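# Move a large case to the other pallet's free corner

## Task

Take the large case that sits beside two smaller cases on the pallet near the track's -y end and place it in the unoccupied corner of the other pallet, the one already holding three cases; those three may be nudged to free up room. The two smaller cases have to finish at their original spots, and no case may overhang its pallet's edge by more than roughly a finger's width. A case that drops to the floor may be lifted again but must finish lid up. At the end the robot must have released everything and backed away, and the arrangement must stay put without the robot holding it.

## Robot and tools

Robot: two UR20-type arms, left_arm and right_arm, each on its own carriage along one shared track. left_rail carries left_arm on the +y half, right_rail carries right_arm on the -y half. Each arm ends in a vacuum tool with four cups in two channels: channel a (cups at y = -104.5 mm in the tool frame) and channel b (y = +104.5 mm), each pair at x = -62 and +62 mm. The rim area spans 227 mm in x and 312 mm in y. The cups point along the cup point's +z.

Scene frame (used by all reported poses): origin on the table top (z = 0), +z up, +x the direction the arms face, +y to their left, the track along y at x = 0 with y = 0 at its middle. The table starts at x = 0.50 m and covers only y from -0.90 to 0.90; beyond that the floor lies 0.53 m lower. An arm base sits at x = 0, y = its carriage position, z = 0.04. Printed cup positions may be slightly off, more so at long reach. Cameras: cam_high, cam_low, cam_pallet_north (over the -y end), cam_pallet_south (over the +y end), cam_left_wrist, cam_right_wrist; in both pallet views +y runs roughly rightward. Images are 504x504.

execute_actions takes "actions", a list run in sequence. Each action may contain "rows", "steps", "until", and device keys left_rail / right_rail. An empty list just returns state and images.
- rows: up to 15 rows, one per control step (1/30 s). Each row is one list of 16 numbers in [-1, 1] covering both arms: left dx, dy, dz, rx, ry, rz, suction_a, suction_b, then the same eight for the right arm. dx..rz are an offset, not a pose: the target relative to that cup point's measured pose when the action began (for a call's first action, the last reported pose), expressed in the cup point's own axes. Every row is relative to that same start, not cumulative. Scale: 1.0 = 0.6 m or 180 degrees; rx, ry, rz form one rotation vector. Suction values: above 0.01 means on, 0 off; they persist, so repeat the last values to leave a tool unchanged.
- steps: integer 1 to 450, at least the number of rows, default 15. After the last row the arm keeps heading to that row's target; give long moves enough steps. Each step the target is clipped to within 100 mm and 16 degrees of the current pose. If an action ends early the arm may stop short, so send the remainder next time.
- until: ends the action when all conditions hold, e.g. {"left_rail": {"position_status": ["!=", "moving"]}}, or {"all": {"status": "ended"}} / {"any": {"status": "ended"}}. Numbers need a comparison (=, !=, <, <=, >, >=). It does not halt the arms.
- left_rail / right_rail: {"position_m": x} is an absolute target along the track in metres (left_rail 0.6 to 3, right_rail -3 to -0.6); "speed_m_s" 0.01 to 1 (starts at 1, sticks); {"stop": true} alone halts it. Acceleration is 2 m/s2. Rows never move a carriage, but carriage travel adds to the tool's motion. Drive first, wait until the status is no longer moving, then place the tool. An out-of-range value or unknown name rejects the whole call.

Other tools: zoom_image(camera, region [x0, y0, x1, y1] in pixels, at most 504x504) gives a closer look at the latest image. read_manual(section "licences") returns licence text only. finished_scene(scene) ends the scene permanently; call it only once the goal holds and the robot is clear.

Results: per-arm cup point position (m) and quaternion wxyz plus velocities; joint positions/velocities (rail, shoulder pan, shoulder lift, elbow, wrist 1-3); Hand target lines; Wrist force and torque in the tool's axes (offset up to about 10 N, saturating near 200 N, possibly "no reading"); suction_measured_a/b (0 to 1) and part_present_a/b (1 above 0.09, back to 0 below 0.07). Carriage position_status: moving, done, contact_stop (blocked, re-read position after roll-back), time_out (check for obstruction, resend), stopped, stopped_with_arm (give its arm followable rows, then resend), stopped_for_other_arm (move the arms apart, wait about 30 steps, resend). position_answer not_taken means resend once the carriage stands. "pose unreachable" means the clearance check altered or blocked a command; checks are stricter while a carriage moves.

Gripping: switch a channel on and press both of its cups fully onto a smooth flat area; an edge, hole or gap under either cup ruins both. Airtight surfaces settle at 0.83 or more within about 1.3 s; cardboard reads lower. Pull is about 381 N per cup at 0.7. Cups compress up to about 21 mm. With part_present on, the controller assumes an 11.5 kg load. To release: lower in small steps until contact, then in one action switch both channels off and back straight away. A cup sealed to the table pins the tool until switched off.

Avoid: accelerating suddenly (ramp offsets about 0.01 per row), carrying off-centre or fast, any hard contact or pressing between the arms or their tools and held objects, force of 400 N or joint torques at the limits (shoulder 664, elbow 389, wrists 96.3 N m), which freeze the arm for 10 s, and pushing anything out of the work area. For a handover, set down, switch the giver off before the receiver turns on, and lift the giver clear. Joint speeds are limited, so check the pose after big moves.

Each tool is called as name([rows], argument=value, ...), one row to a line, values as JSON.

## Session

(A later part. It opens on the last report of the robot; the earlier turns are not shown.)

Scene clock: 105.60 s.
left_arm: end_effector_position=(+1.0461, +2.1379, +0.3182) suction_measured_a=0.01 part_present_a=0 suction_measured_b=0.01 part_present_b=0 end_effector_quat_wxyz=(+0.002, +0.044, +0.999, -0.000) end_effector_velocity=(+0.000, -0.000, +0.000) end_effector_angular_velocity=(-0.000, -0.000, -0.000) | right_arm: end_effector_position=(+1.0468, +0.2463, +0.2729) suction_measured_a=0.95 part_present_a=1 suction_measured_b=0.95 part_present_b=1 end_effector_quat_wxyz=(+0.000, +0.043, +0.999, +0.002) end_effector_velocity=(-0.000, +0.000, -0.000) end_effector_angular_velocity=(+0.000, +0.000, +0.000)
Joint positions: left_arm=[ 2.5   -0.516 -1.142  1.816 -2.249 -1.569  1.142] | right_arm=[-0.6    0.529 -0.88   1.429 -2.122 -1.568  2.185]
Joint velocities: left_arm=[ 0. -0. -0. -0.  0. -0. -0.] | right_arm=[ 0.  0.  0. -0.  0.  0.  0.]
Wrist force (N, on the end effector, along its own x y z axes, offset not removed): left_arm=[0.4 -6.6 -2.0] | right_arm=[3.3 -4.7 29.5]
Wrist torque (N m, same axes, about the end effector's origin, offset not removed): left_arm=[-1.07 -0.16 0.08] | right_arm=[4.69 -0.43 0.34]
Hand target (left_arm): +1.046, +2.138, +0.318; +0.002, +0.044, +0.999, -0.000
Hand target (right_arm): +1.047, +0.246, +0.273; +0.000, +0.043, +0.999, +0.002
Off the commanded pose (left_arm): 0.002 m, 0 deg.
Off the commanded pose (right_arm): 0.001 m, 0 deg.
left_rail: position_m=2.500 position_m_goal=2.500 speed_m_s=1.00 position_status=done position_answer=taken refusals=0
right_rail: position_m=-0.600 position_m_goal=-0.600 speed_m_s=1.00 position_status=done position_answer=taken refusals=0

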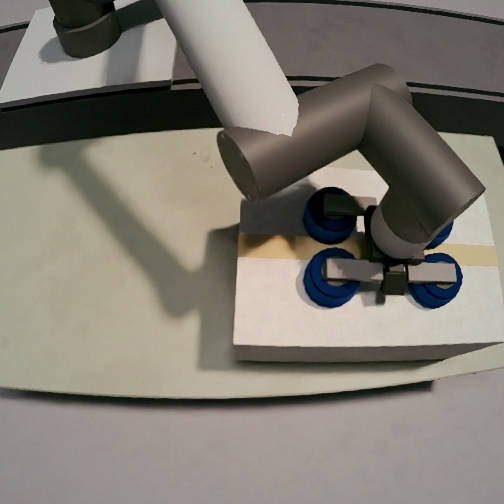

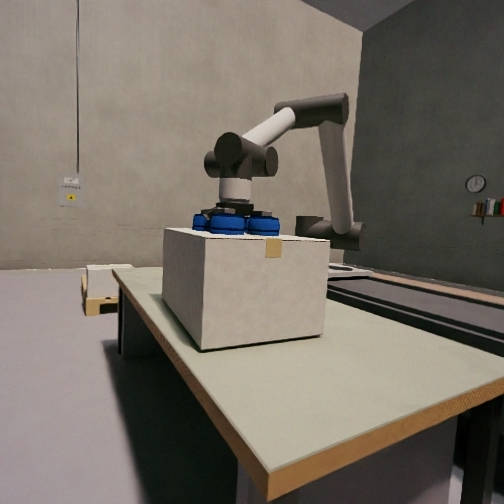

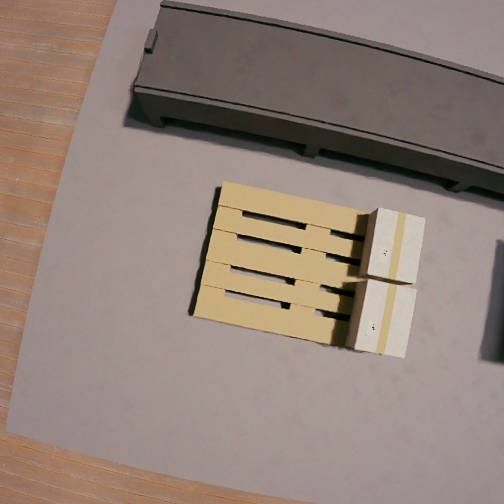

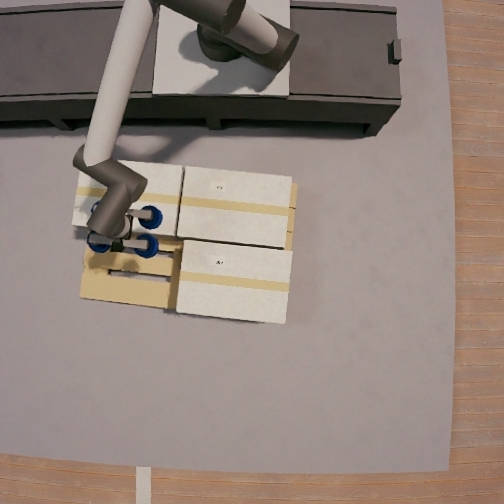

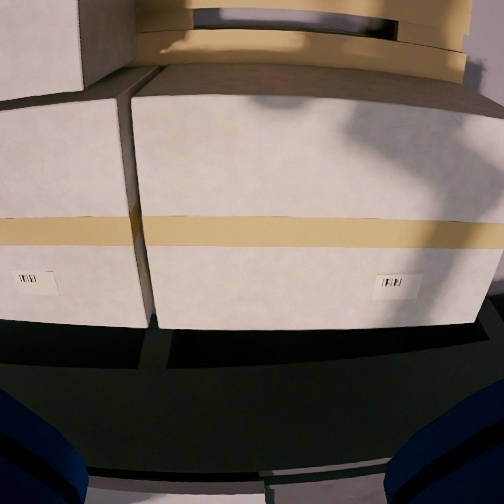

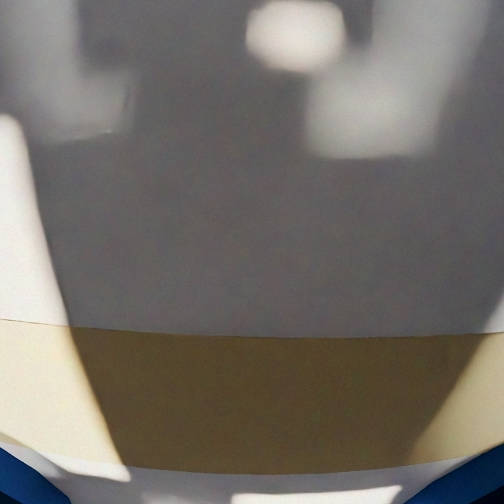

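execute_actions([
  {"rows":[[0,0,0,0,0.001,0,0,0,0,0,0.005,0,0,0,1,1],[0,0,0,0,0.001,0,0,0,0,0,0.009,0.0007,0,0,1,1],[0,0,0,0,0.001,0,0,0,0,0,0.012,0.0007,0,0,1,1]],"steps":3},
])

Scene clock: 110.30 s.
left_arm: end_effector_position=(+1.0461, +2.1378, +0.3183) suction_measured_a=0.01 part_present_a=0 suction_measured_b=0.01 part_present_b=0 end_effector_quat_wxyz=(+0.002, +0.044, +0.999, +0.000) end_effector_velocity=(-0.000, -0.001, +0.002) end_effector_angular_velocity=(+0.001, +0.016, +0.001) | right_arm: end_effector_position=(+1.0469, +0.2464, +0.2715) suction_measured_a=0.95 part_present_a=1 suction_measured_b=0.95 part_present_b=1 end_effector_quat_wxyz=(+0.000, +0.043, +0.999, +0.002) end_effector_velocity=(+0.001, +0.002, -0.034) end_effector_angular_velocity=(-0.009, -0.001, -0.000)
Joint positions: left_arm=[ 2.5   -0.516 -1.142  1.815 -2.247 -1.569  1.142] | right_arm=[-0.6    0.529 -0.879  1.429 -2.123 -1.568  2.185]
Joint velocities: left_arm=[ 0.     0.001  0.001 -0.009  0.022 -0.007  0.   ] | right_arm=[ 0.     0.002  0.024  0.009 -0.029 -0.008  0.003]
Wrist force (N, on the end effector, along its own x y z axes, offset not removed): left_arm=[-0.1 -3.4 -3.8] | right_arm=[-3.2 -5.8 19.8]
Wrist torque (N m, same axes, about the end effector's origin, offset not removed): left_arm=[-0.66 -0.09 0.00] | right_arm=[3.14 -0.34 0.60]
Hand target (left_arm): +1.046, +2.138, +0.318; +0.001, +0.044, +0.999, -0.000
Hand target (right_arm): +1.047, +0.246, +0.266; +0.000, +0.043, +0.999, +0.001
Off the commanded pose (left_arm): 0.000 m, 0 deg.
Off the commanded pose (right_arm): 0.006 m, 0 deg.
left_rail: position_m=2.500 position_m_goal=2.500 speed_m_s=1.00 position_status=done position_answer=taken refusals=0
right_rail: position_m=-0.600 position_m_goal=-0.600 speed_m_s=1.00 position_status=done position_answer=taken refusals=0

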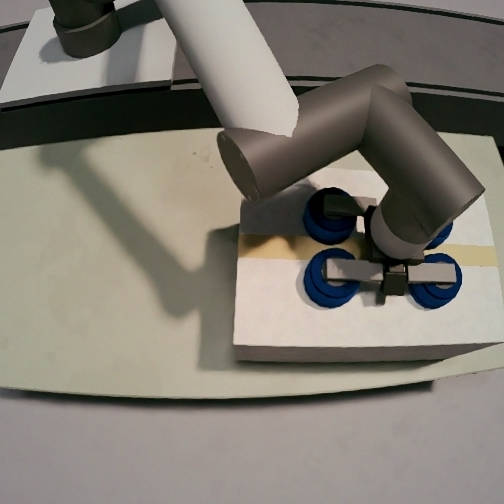

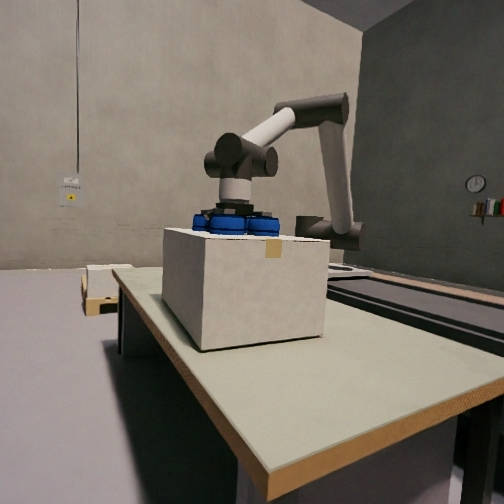

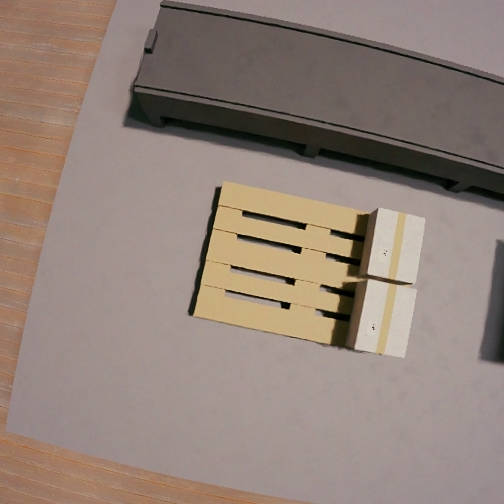

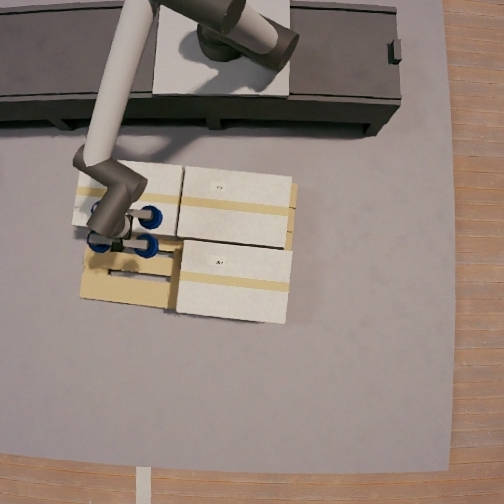

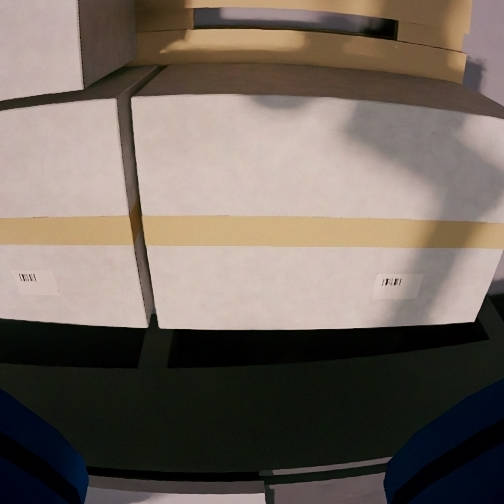

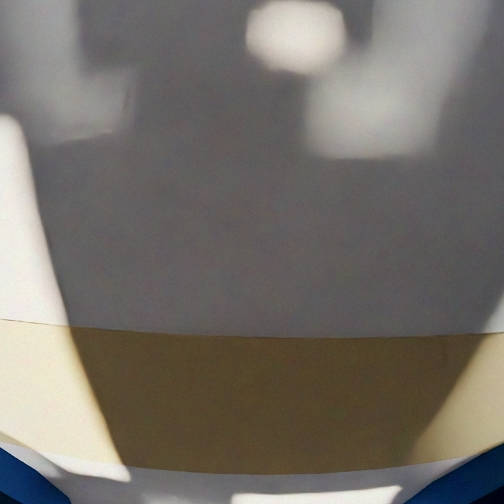

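execute_actions(actions=[])

Scene clock: 112.33 s.
left_arm: end_effector_position=(+1.0461, +2.1379, +0.3182) suction_measured_a=0.01 part_present_a=0 suction_measured_b=0.01 part_present_b=0 end_effector_quat_wxyz=(+0.001, +0.044, +0.999, -0.000) end_effector_velocity=(+0.000, +0.000, -0.000) end_effector_angular_velocity=(-0.000, +0.000, -0.000) | right_arm: end_effector_position=(+1.0467, +0.2463, +0.2657) suction_measured_a=0.95 part_present_a=1 suction_measured_b=0.95 part_present_b=1 end_effector_quat_wxyz=(+0.000, +0.043, +0.999, +0.001) end_effector_velocity=(-0.000, -0.000, -0.000) end_effector_angular_velocity=(-0.000, +0.000, +0.000)
Joint positions: left_arm=[ 2.5   -0.516 -1.142  1.814 -2.245 -1.57   1.143] | right_arm=[-0.6    0.53  -0.876  1.431 -2.128 -1.57   2.186]
Joint velocities: left_arm=[ 0.  0.  0. -0.  0. -0.  0.] | right_arm=[ 0. -0.  0. -0.  0.  0. -0.]
Wrist force (N, on the end effector, along its own x y z axes, offset not removed): left_arm=[0.2 -3.3 -1.9] | right_arm=[2.5 -5.7 30.7]
Wrist torque (N m, same axes, about the end effector's origin, offset not removed): left_arm=[-0.60 -0.09 -0.01] | right_arm=[4.56 -0.32 0.31]
Hand target (left_arm): +1.046, +2.138, +0.318; +0.001, +0.044, +0.999, -0.000
Hand target (right_arm): +1.047, +0.246, +0.266; +0.000, +0.043, +0.999, +0.001
Off the commanded pose (left_arm): 0.000 m, 0 deg.
Off the commanded pose (right_arm): 0.000 m, 0 deg.
left_rail: position_m=2.500 position_m_goal=2.500 speed_m_s=1.00 position_status=done position_answer=taken refusals=0
right_rail: position_m=-0.600 position_m_goal=-0.600 speed_m_s=1.00 position_status=done position_answer=taken refusals=0

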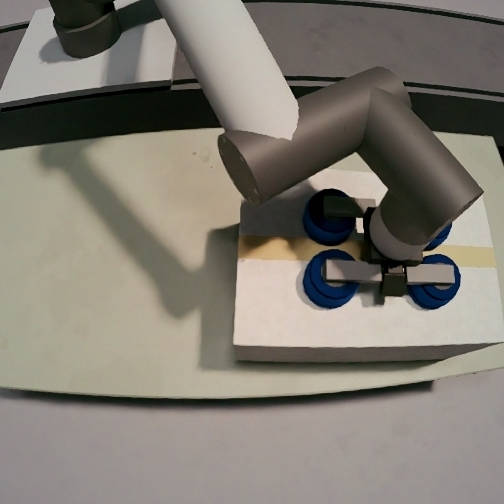

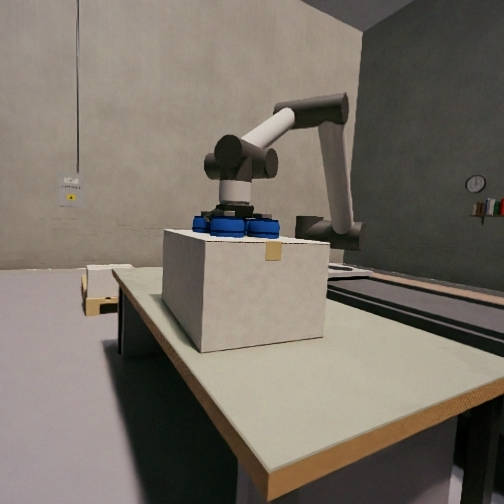

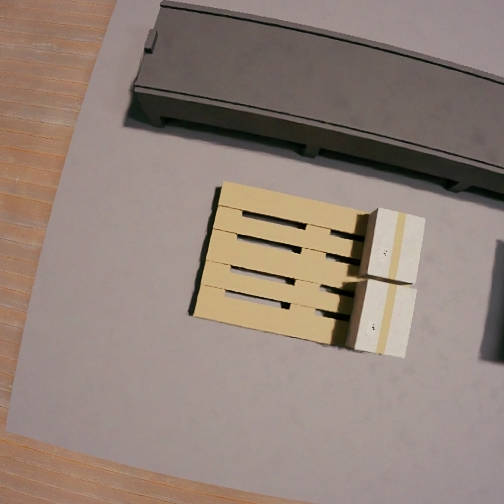

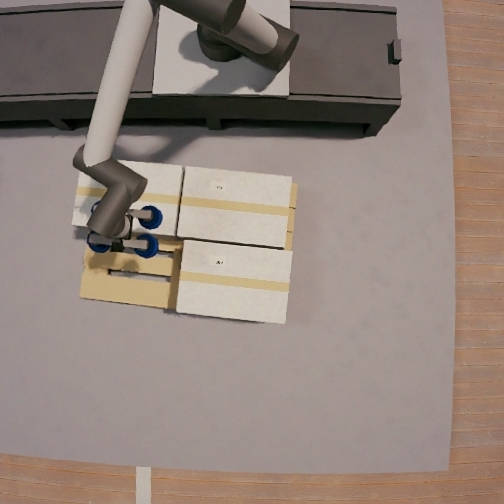

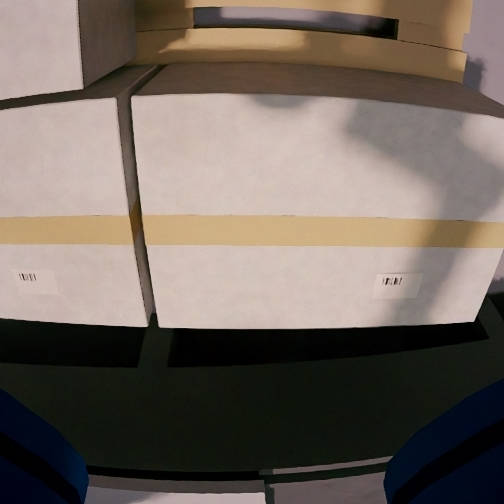

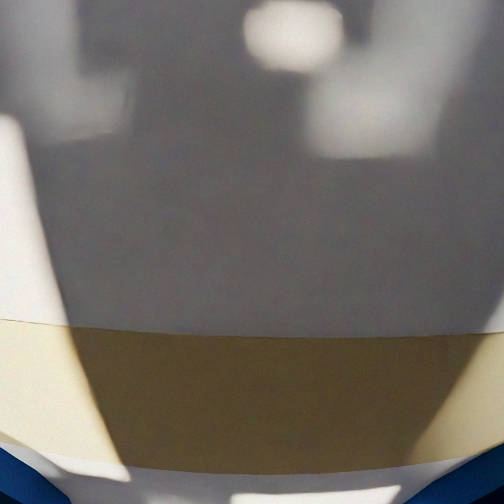

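execute_actions([
  {"rows":[[0,0,0,0,0,0,0,0,0,0,0.003,0,0,0,1,1]],"steps":1},
])

Scene clock: 114.37 s.
left_arm: end_effector_position=(+1.0461, +2.1379, +0.3182) suction_measured_a=0.01 part_present_a=0 suction_measured_b=0.01 part_present_b=0 end_effector_quat_wxyz=(+0.001, +0.044, +0.999, -0.000) end_effector_velocity=(+0.000, -0.000, -0.000) end_effector_angular_velocity=(+0.000, +0.000, -0.000) | right_arm: end_effector_position=(+1.0467, +0.2463, +0.2657) suction_measured_a=0.95 part_present_a=1 suction_measured_b=0.95 part_present_b=1 end_effector_quat_wxyz=(+0.000, +0.043, +0.999, +0.001) end_effector_velocity=(+0.000, +0.000, -0.004) end_effector_angular_velocity=(+0.000, -0.000, +0.000)
Joint positions: left_arm=[ 2.5   -0.516 -1.142  1.814 -2.245 -1.57   1.143] | right_arm=[-0.6    0.53  -0.876  1.431 -2.128 -1.57   2.186]
Joint velocities: left_arm=[ 0.  0.  0. -0.  0. -0.  0.] | right_arm=[ 0.     0.     0.003  0.002 -0.005  0.    -0.   ]
Wrist force (N, on the end effector, along its own x y z axes, offset not removed): left_arm=[-2.4 -4.0 -0.6] | right_arm=[1.0 -7.1 31.1]
Wrist torque (N m, same axes, about the end effector's origin, offset not removed): left_arm=[-0.68 0.25 0.09] | right_arm=[4.42 -0.02 0.31]
Hand target (left_arm): +1.046, +2.138, +0.318; +0.001, +0.044, +0.999, -0.000
Hand target (right_arm): +1.047, +0.246, +0.264; +0.000, +0.043, +0.999, +0.001
Off the commanded pose (left_arm): 0.000 m, 0 deg.
Off the commanded pose (right_arm): 0.002 m, 0 deg.
left_rail: position_m=2.500 position_m_goal=2.500 speed_m_s=1.00 position_status=done position_answer=taken refusals=0
right_rail: position_m=-0.600 position_m_goal=-0.600 speed_m_s=1.00 position_status=done position_answer=taken refusals=0

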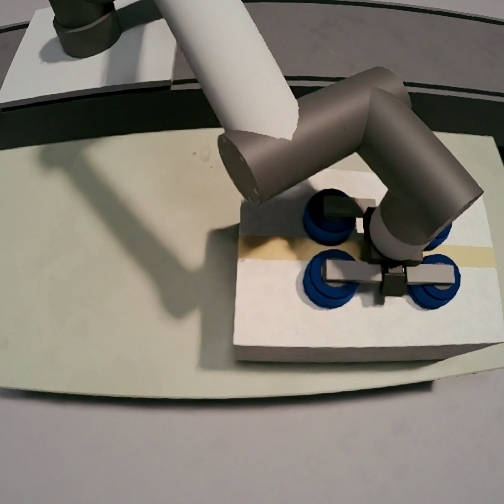

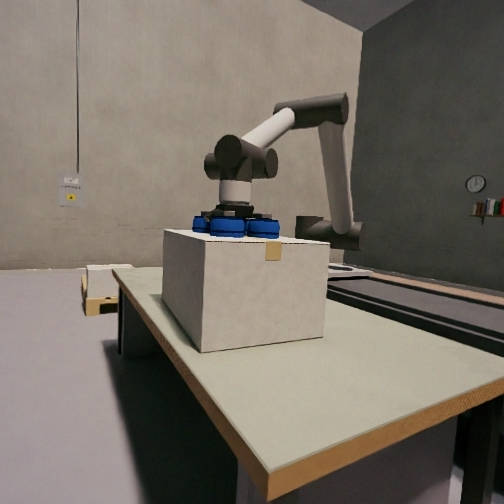

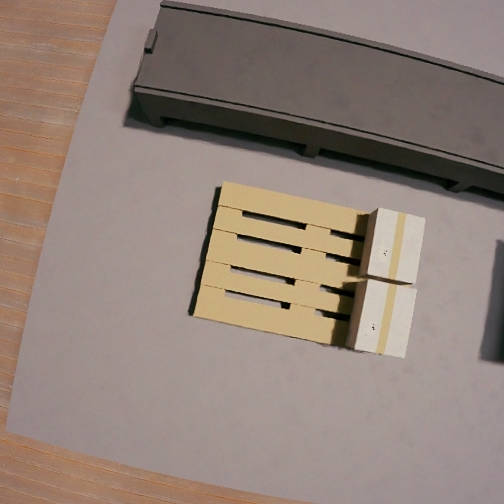

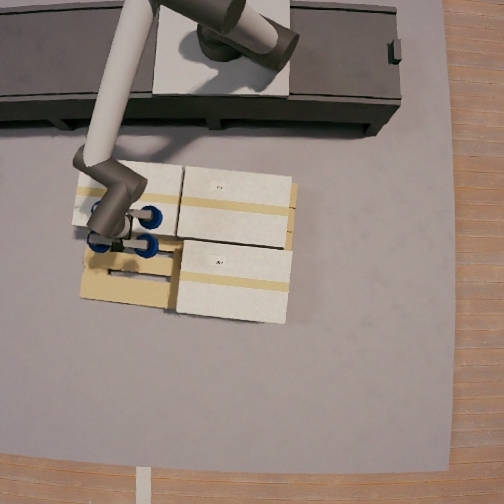

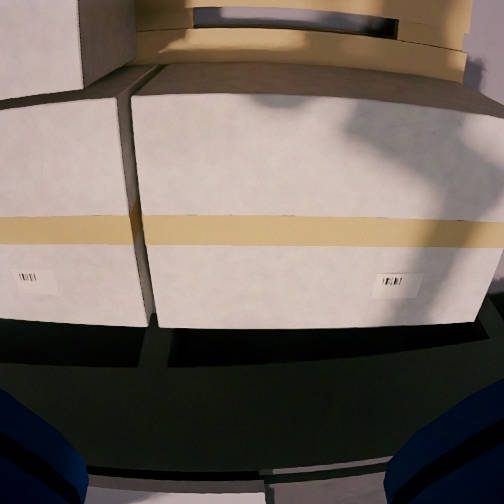

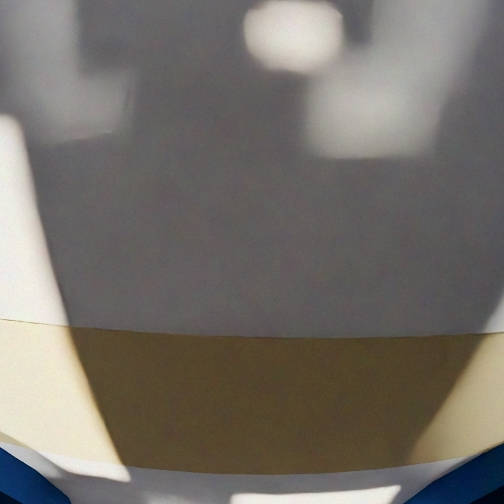

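execute_actions([
  {"rows":[[0,0,0,0,0,0,0,0,0,0,0.0045,0,0,0,1,1]],"steps":1},
])

Scene clock: 116.97 s.
left_arm: end_effector_position=(+1.0461, +2.1379, +0.3182) suction_measured_a=0.01 part_present_a=0 suction_measured_b=0.01 part_present_b=0 end_effector_quat_wxyz=(+0.001, +0.044, +0.999, -0.000) end_effector_velocity=(+0.000, -0.000, -0.000) end_effector_angular_velocity=(+0.000, +0.000, -0.000) | right_arm: end_effector_position=(+1.0467, +0.2463, +0.2639) suction_measured_a=0.95 part_present_a=1 suction_measured_b=0.95 part_present_b=1 end_effector_quat_wxyz=(+0.000, +0.043, +0.999, +0.001) end_effector_velocity=(+0.000, +0.000, -0.002) end_effector_angular_velocity=(+0.000, -0.000, +0.000)
Joint positions: left_arm=[ 2.5   -0.516 -1.142  1.814 -2.245 -1.57   1.143] | right_arm=[-0.6    0.53  -0.874  1.432 -2.129 -1.57   2.186]
Joint velocities: left_arm=[ 0. -0.  0. -0.  0.  0.  0.] | right_arm=[ 0.    -0.     0.001  0.001 -0.002  0.    -0.   ]
Wrist force (N, on the end effector, along its own x y z axes, offset not removed): left_arm=[-0.8 -5.0 -2.8] | right_arm=[1.7 -6.0 27.9]
Wrist torque (N m, same axes, about the end effector's origin, offset not removed): left_arm=[-0.85 0.04 -0.01] | right_arm=[4.22 -0.49 0.40]
Hand target (left_arm): +1.046, +2.138, +0.318; +0.001, +0.044, +0.999, -0.000
Hand target (right_arm): +1.047, +0.246, +0.263; +0.000, +0.043, +0.999, +0.001
Off the commanded pose (left_arm): 0.000 m, 0 deg.
Off the commanded pose (right_arm): 0.001 m, 0 deg.
left_rail: position_m=2.500 position_m_goal=2.500 speed_m_s=1.00 position_status=done position_answer=taken refusals=0
right_rail: position_m=-0.600 position_m_goal=-0.600 speed_m_s=1.00 position_status=done position_answer=taken refusals=0

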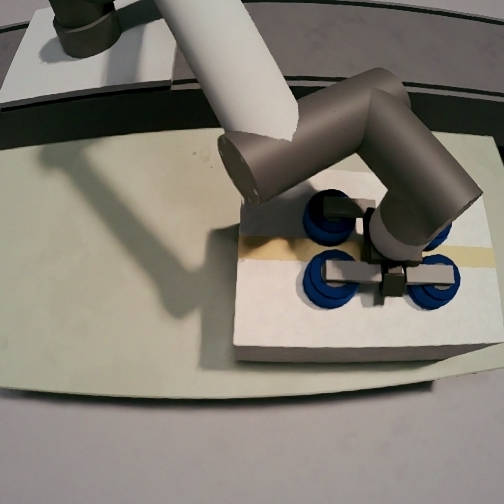

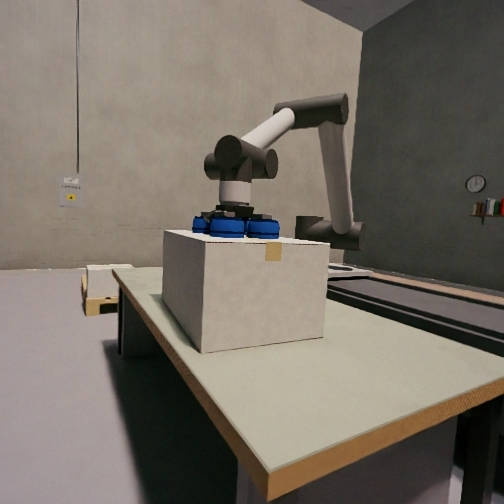

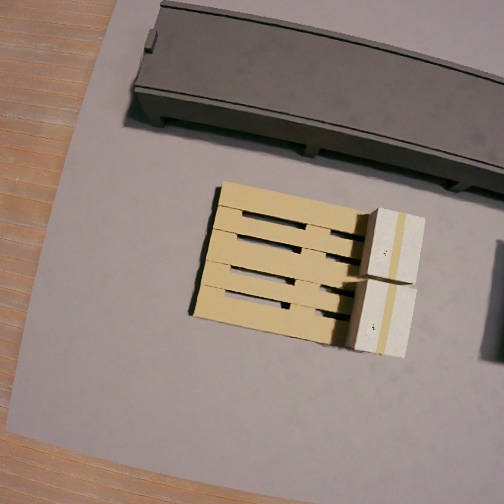

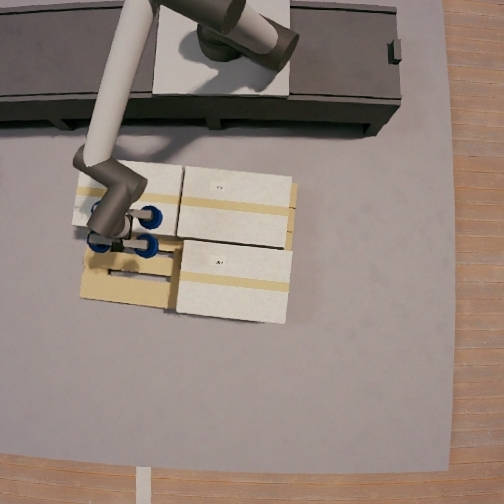

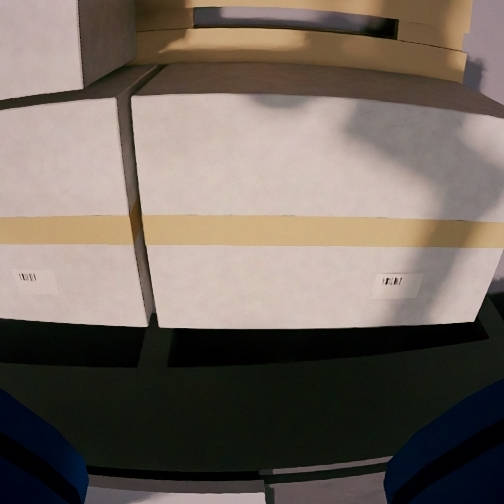

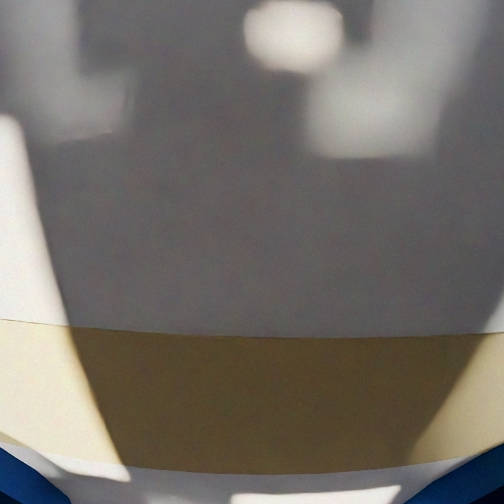

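execute_actions([
  {"rows":[[0,0,0,0,0,0,0,0,0,0,0.0026,0,0,0,1,1]],"steps":1},
])

Scene clock: 119.23 s.
left_arm: end_effector_position=(+1.0461, +2.1379, +0.3182) suction_measured_a=0.01 part_present_a=0 suction_measured_b=0.01 part_present_b=0 end_effector_quat_wxyz=(+0.001, +0.044, +0.999, -0.000) end_effector_velocity=(+0.000, +0.000, -0.000) end_effector_angular_velocity=(+0.000, +0.000, +0.000) | right_arm: end_effector_position=(+1.0467, +0.2463, +0.2630) suction_measured_a=0.95 part_present_a=1 suction_measured_b=0.95 part_present_b=1 end_effector_quat_wxyz=(+0.000, +0.043, +0.999, +0.001) end_effector_velocity=(-0.000, -0.000, -0.002) end_effector_angular_velocity=(-0.001, +0.001, -0.000)
Joint positions: left_arm=[ 2.5   -0.516 -1.142  1.814 -2.245 -1.57   1.143] | right_arm=[-0.6    0.53  -0.874  1.432 -2.13  -1.57   2.186]
Joint velocities: left_arm=[ 0.  0.  0. -0. -0. -0. -0.] | right_arm=[ 0.    -0.     0.001  0.001  0.    -0.     0.   ]
Wrist force (N, on the end effector, along its own x y z axes, offset not removed): left_arm=[-1.6 -3.1 -1.7] | right_arm=[11.8 -18.8 -9.2]
Wrist torque (N m, same axes, about the end effector's origin, offset not removed): left_arm=[-0.56 0.14 0.05] | right_arm=[-4.33 -5.15 -0.24]
Hand target (left_arm): +1.046, +2.138, +0.318; +0.001, +0.044, +0.999, -0.000
Hand target (right_arm): +1.047, +0.246, +0.262; +0.000, +0.043, +0.999, +0.001
Off the commanded pose (left_arm): 0.000 m, 0 deg.
Off the commanded pose (right_arm): 0.001 m, 0 deg.
left_rail: position_m=2.500 position_m_goal=2.500 speed_m_s=1.00 position_status=done position_answer=taken refusals=0
right_rail: position_m=-0.600 position_m_goal=-0.600 speed_m_s=1.00 position_status=done position_answer=taken refusals=0

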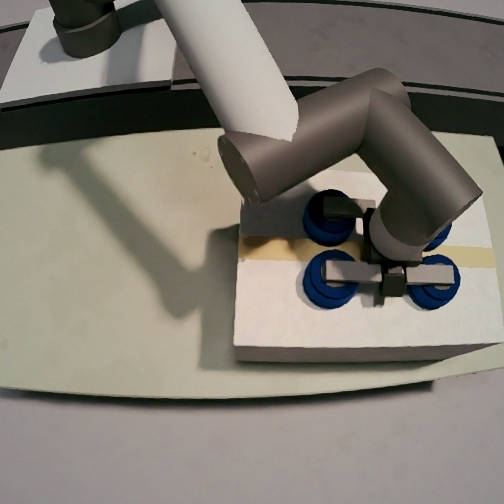

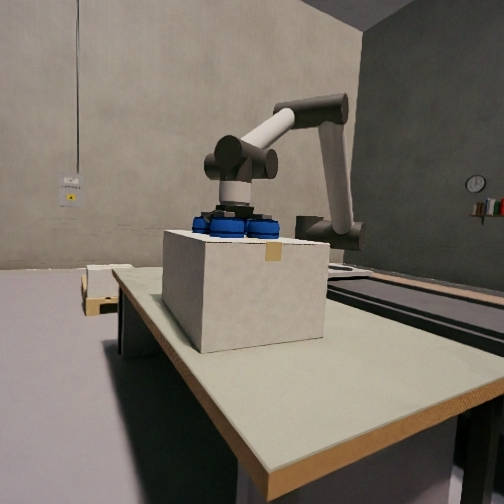

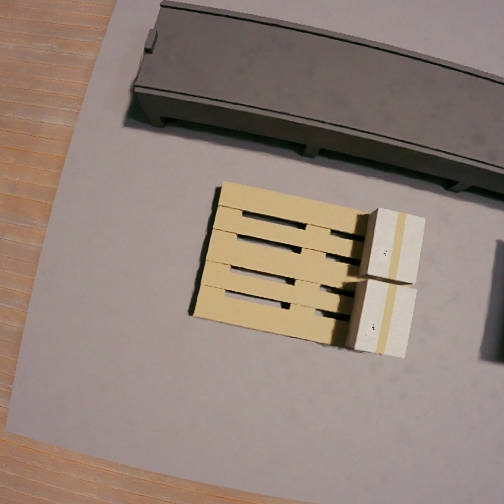

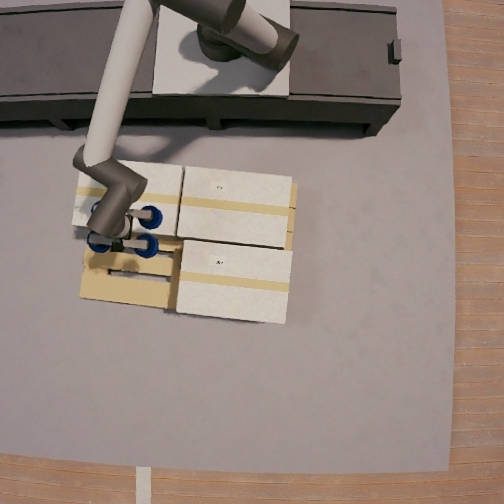

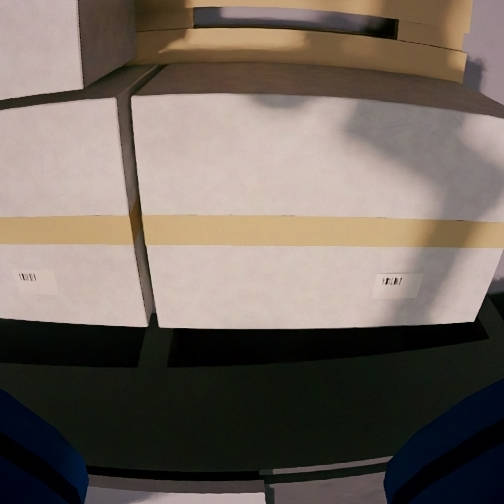

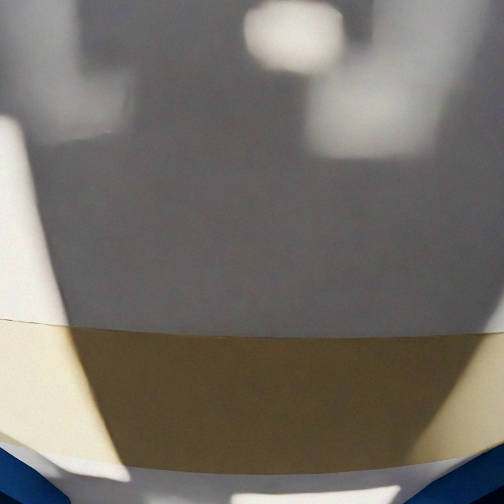

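execute_actions([
  {"rows":[[0,0,0.002,0,0,0,0,0,0,0,-0.003,0,0,0,0,0],[0,0,0.004,0,0,0,0,0,0,0,-0.007,0,0,0,0,0],[0,0,0.007,0,0,0,0,0,0,0,-0.011,0,0,0,0,0],[0,0,0.01,0,0,0,0,0,0,0,-0.015,0,0,0,0,0],[0,0,0.013,0,0,0,0,0,0,0,-0.02,0,0,0,0,0],[0,0,0.015,0,0,0,0,0,0,0,-0.025,0,0,0,0,0],[0,0,0.017,0,0,0,0,0,0,0,-0.03,0,0,0,0,0],[0,0,0.017,0,0,0,0,0,0,0,-0.036,0,0,0,0,0],[0,0,0.017,0,0,0,0,0,0,0,-0.046,0,0,0,0,0],[0,0,0.017,0,0,0,0,0,0,0,-0.06,0,0,0,0,0],[0,0,0.017,0,0,0,0,0,0,0,-0.078,0,0,0,0,0],[0,0,0.017,0,0,0,0,0,0,0,-0.095,0,0,0,0,0],[0,0,0.017,0,0,0,0,0,0,0,-0.105,0,0,0,0,0]],"steps":13},
  {"steps":1,"right_rail":{"position_m":-2.3},"left_rail":{"position_m":0.6084}},
])

Scene clock: 144.47 s.
left_arm: end_effector_position=(+1.0462, +2.1378, +0.3085) suction_measured_a=0.01 part_present_a=0 suction_measured_b=0.01 part_present_b=0 end_effector_quat_wxyz=(+0.001, +0.044, +0.999, -0.000) end_effector_velocity=(-0.000, -0.006, -0.006) end_effector_angular_velocity=(+0.000, +0.001, +0.000) | right_arm: end_effector_position=(+1.0464, +0.2460, +0.3030) suction_measured_a=0.00 part_present_a=0 suction_measured_b=0.00 part_present_b=0 end_effector_quat_wxyz=(-0.000, +0.043, +0.999, +0.000) end_effector_velocity=(+0.003, -0.009, +0.202) end_effector_angular_velocity=(+0.005, -0.008, +0.000)
Joint positions: left_arm=[ 2.5   -0.516 -1.134  1.819 -2.257 -1.57   1.143] | right_arm=[-0.6    0.53  -0.898  1.414 -2.087 -1.57   2.186]
Joint velocities: left_arm=[-0.007  0.     0.004  0.004 -0.007  0.    -0.   ] | right_arm=[-0.011  0.    -0.116 -0.102  0.208  0.     0.   ]
Wrist force (N, on the end effector, along its own x y z axes, offset not removed): left_arm=[-2.5 -1.8 -0.1] | right_arm=[-0.6 -7.5 -2.4]
Wrist torque (N m, same axes, about the end effector's origin, offset not removed): left_arm=[-0.39 0.24 -0.04] | right_arm=[-1.14 0.26 0.37]
Hand target (left_arm): +1.046, +2.136, +0.308; +0.001, +0.044, +0.999, -0.000
Hand target (right_arm): +1.047, +0.244, +0.326; +0.000, +0.043, +0.999, +0.001
Off the commanded pose (left_arm): 0.001 m, 0 deg.
Off the commanded pose (right_arm): 0.023 m, 0 deg.
left_rail: position_m=2.500 position_m_goal=0.608 speed_m_s=1.00 position_status=moving position_answer=taken refusals=0
right_rail: position_m=-0.600 position_m_goal=-2.300 speed_m_s=1.00 position_status=moving position_answer=taken refusals=0

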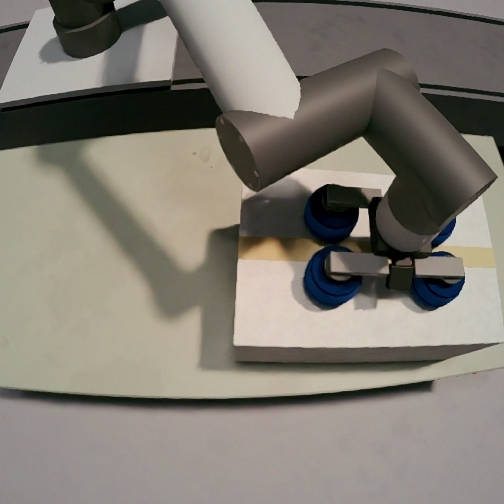

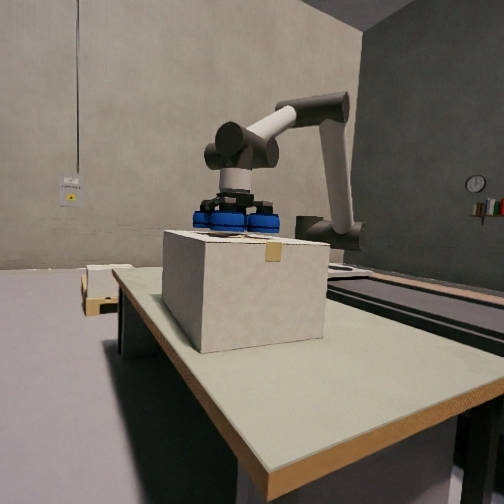

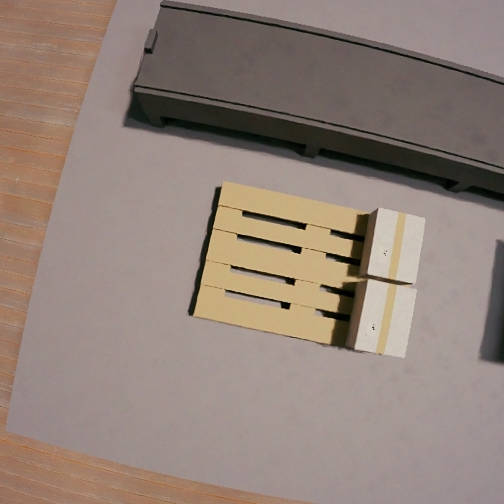

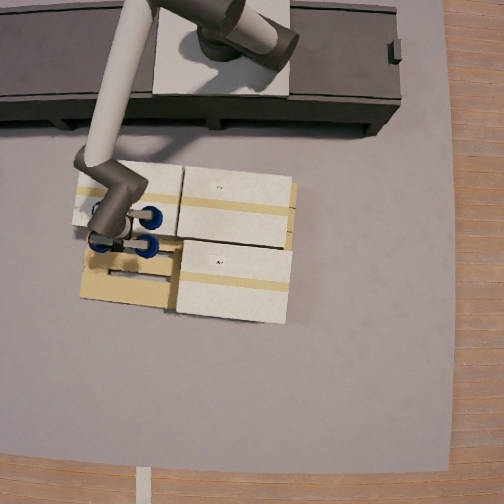

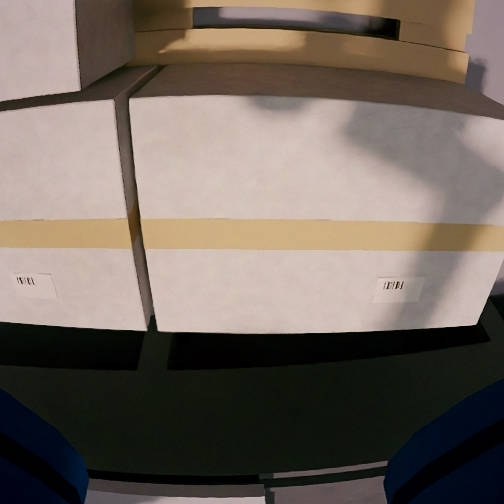

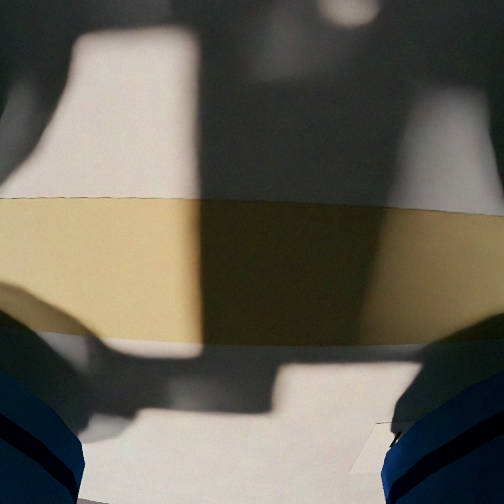

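execute_actions(actions=[])

zoom_image(camera="cam_pallet_south", region=[60, 140, 320, 340])

Scene clock: 147.97 s.
left_arm: end_effector_position=(+1.0462, +0.2464, +0.3080) suction_measured_a=0.01 part_present_a=0 suction_measured_b=0.01 part_present_b=0 end_effector_quat_wxyz=(+0.001, +0.044, +0.999, -0.000) end_effector_velocity=(-0.000, +0.000, +0.000) end_effector_angular_velocity=(-0.000, -0.000, +0.000) | right_arm: end_effector_position=(+1.0466, -1.4540, +0.3258) suction_measured_a=0.00 part_present_a=0 suction_measured_b=0.00 part_present_b=0 end_effector_quat_wxyz=(+0.000, +0.043, +0.999, +0.001) end_effector_velocity=(-0.000, +0.000, -0.000) end_effector_angular_velocity=(-0.000, +0.000, +0.000)
Joint positions: left_arm=[ 0.608 -0.516 -1.134  1.819 -2.258 -1.57   1.143] | right_arm=[-2.3    0.53  -0.911  1.402 -2.063 -1.57   2.186]
Joint velocities: left_arm=[ 0. -0. -0.  0. -0.  0. -0.] | right_arm=[ 0.  0.  0. -0. -0.  0. -0.]
Wrist force (N, on the end effector, along its own x y z axes, offset not removed): left_arm=[0.0 -4.1 -0.5] | right_arm=[2.5 -8.1 0.2]
Wrist torque (N m, same axes, about the end effector's origin, offset not removed): left_arm=[-0.71 -0.08 0.05] | right_arm=[-1.25 -0.22 0.43]
Hand target (left_arm): +1.046, +0.246, +0.308; +0.001, +0.044, +0.999, -0.000
Hand target (right_arm): +1.047, -1.454, +0.326; +0.000, +0.043, +0.999, +0.001
Off the commanded pose (left_arm): 0.000 m, 0 deg.
Off the commanded pose (right_arm): 0.000 m, 0 deg.
left_rail: position_m=0.608 position_m_goal=0.608 speed_m_s=1.00 position_status=done position_answer=taken refusals=0
right_rail: position_m=-2.300 position_m_goal=-2.300 speed_m_s=1.00 position_status=done position_answer=taken refusals=0

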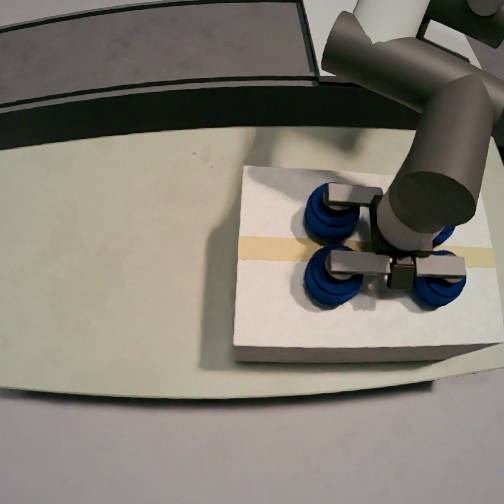

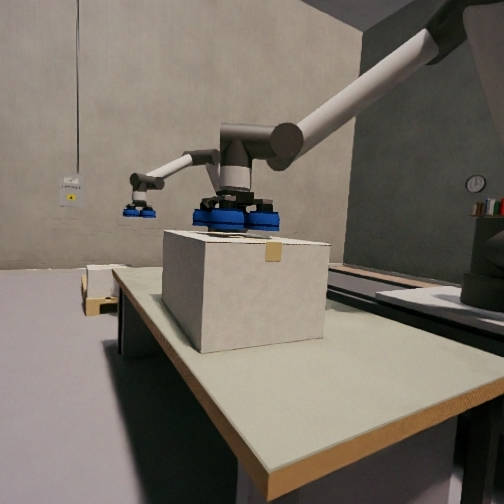

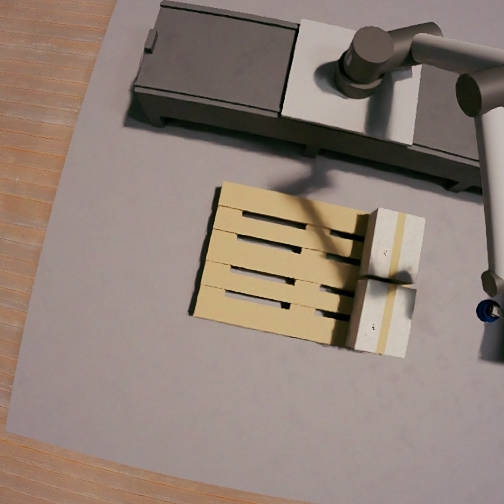

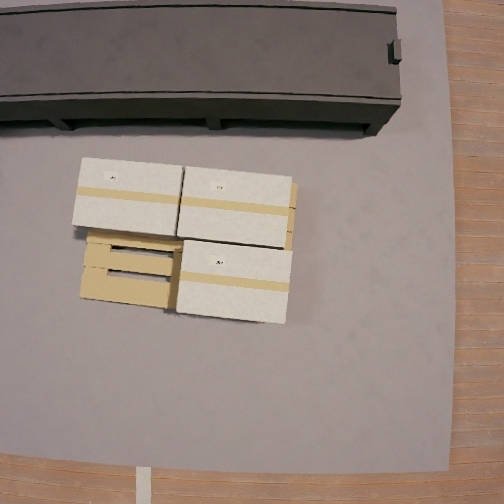

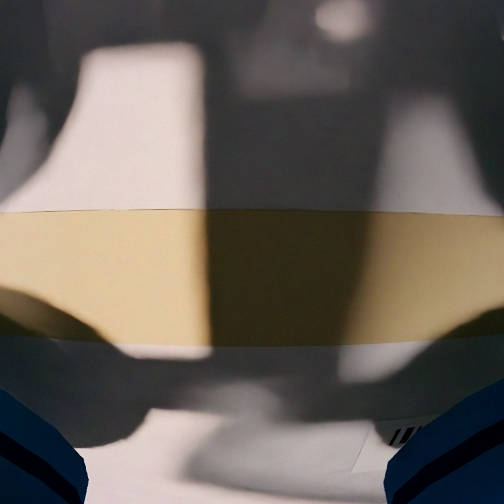

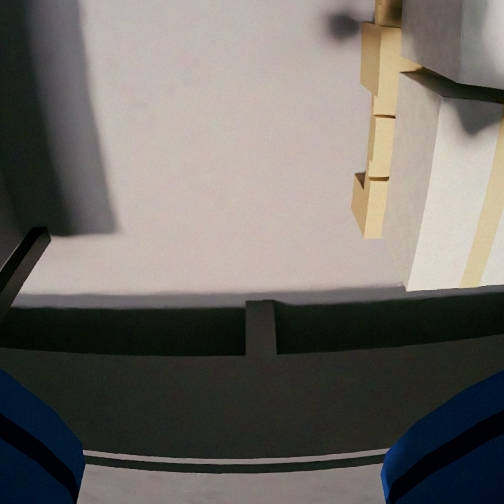

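Region (60, 140, 320, 340) of cam_pallet_south's 504x504 image, scaled by 1.938, with more detail than that image has; it fills the top 388 rows of this view, and the rest is white.

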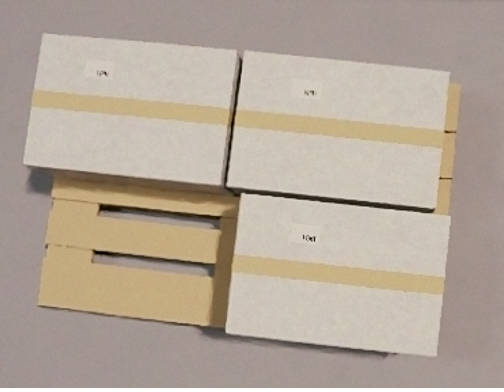

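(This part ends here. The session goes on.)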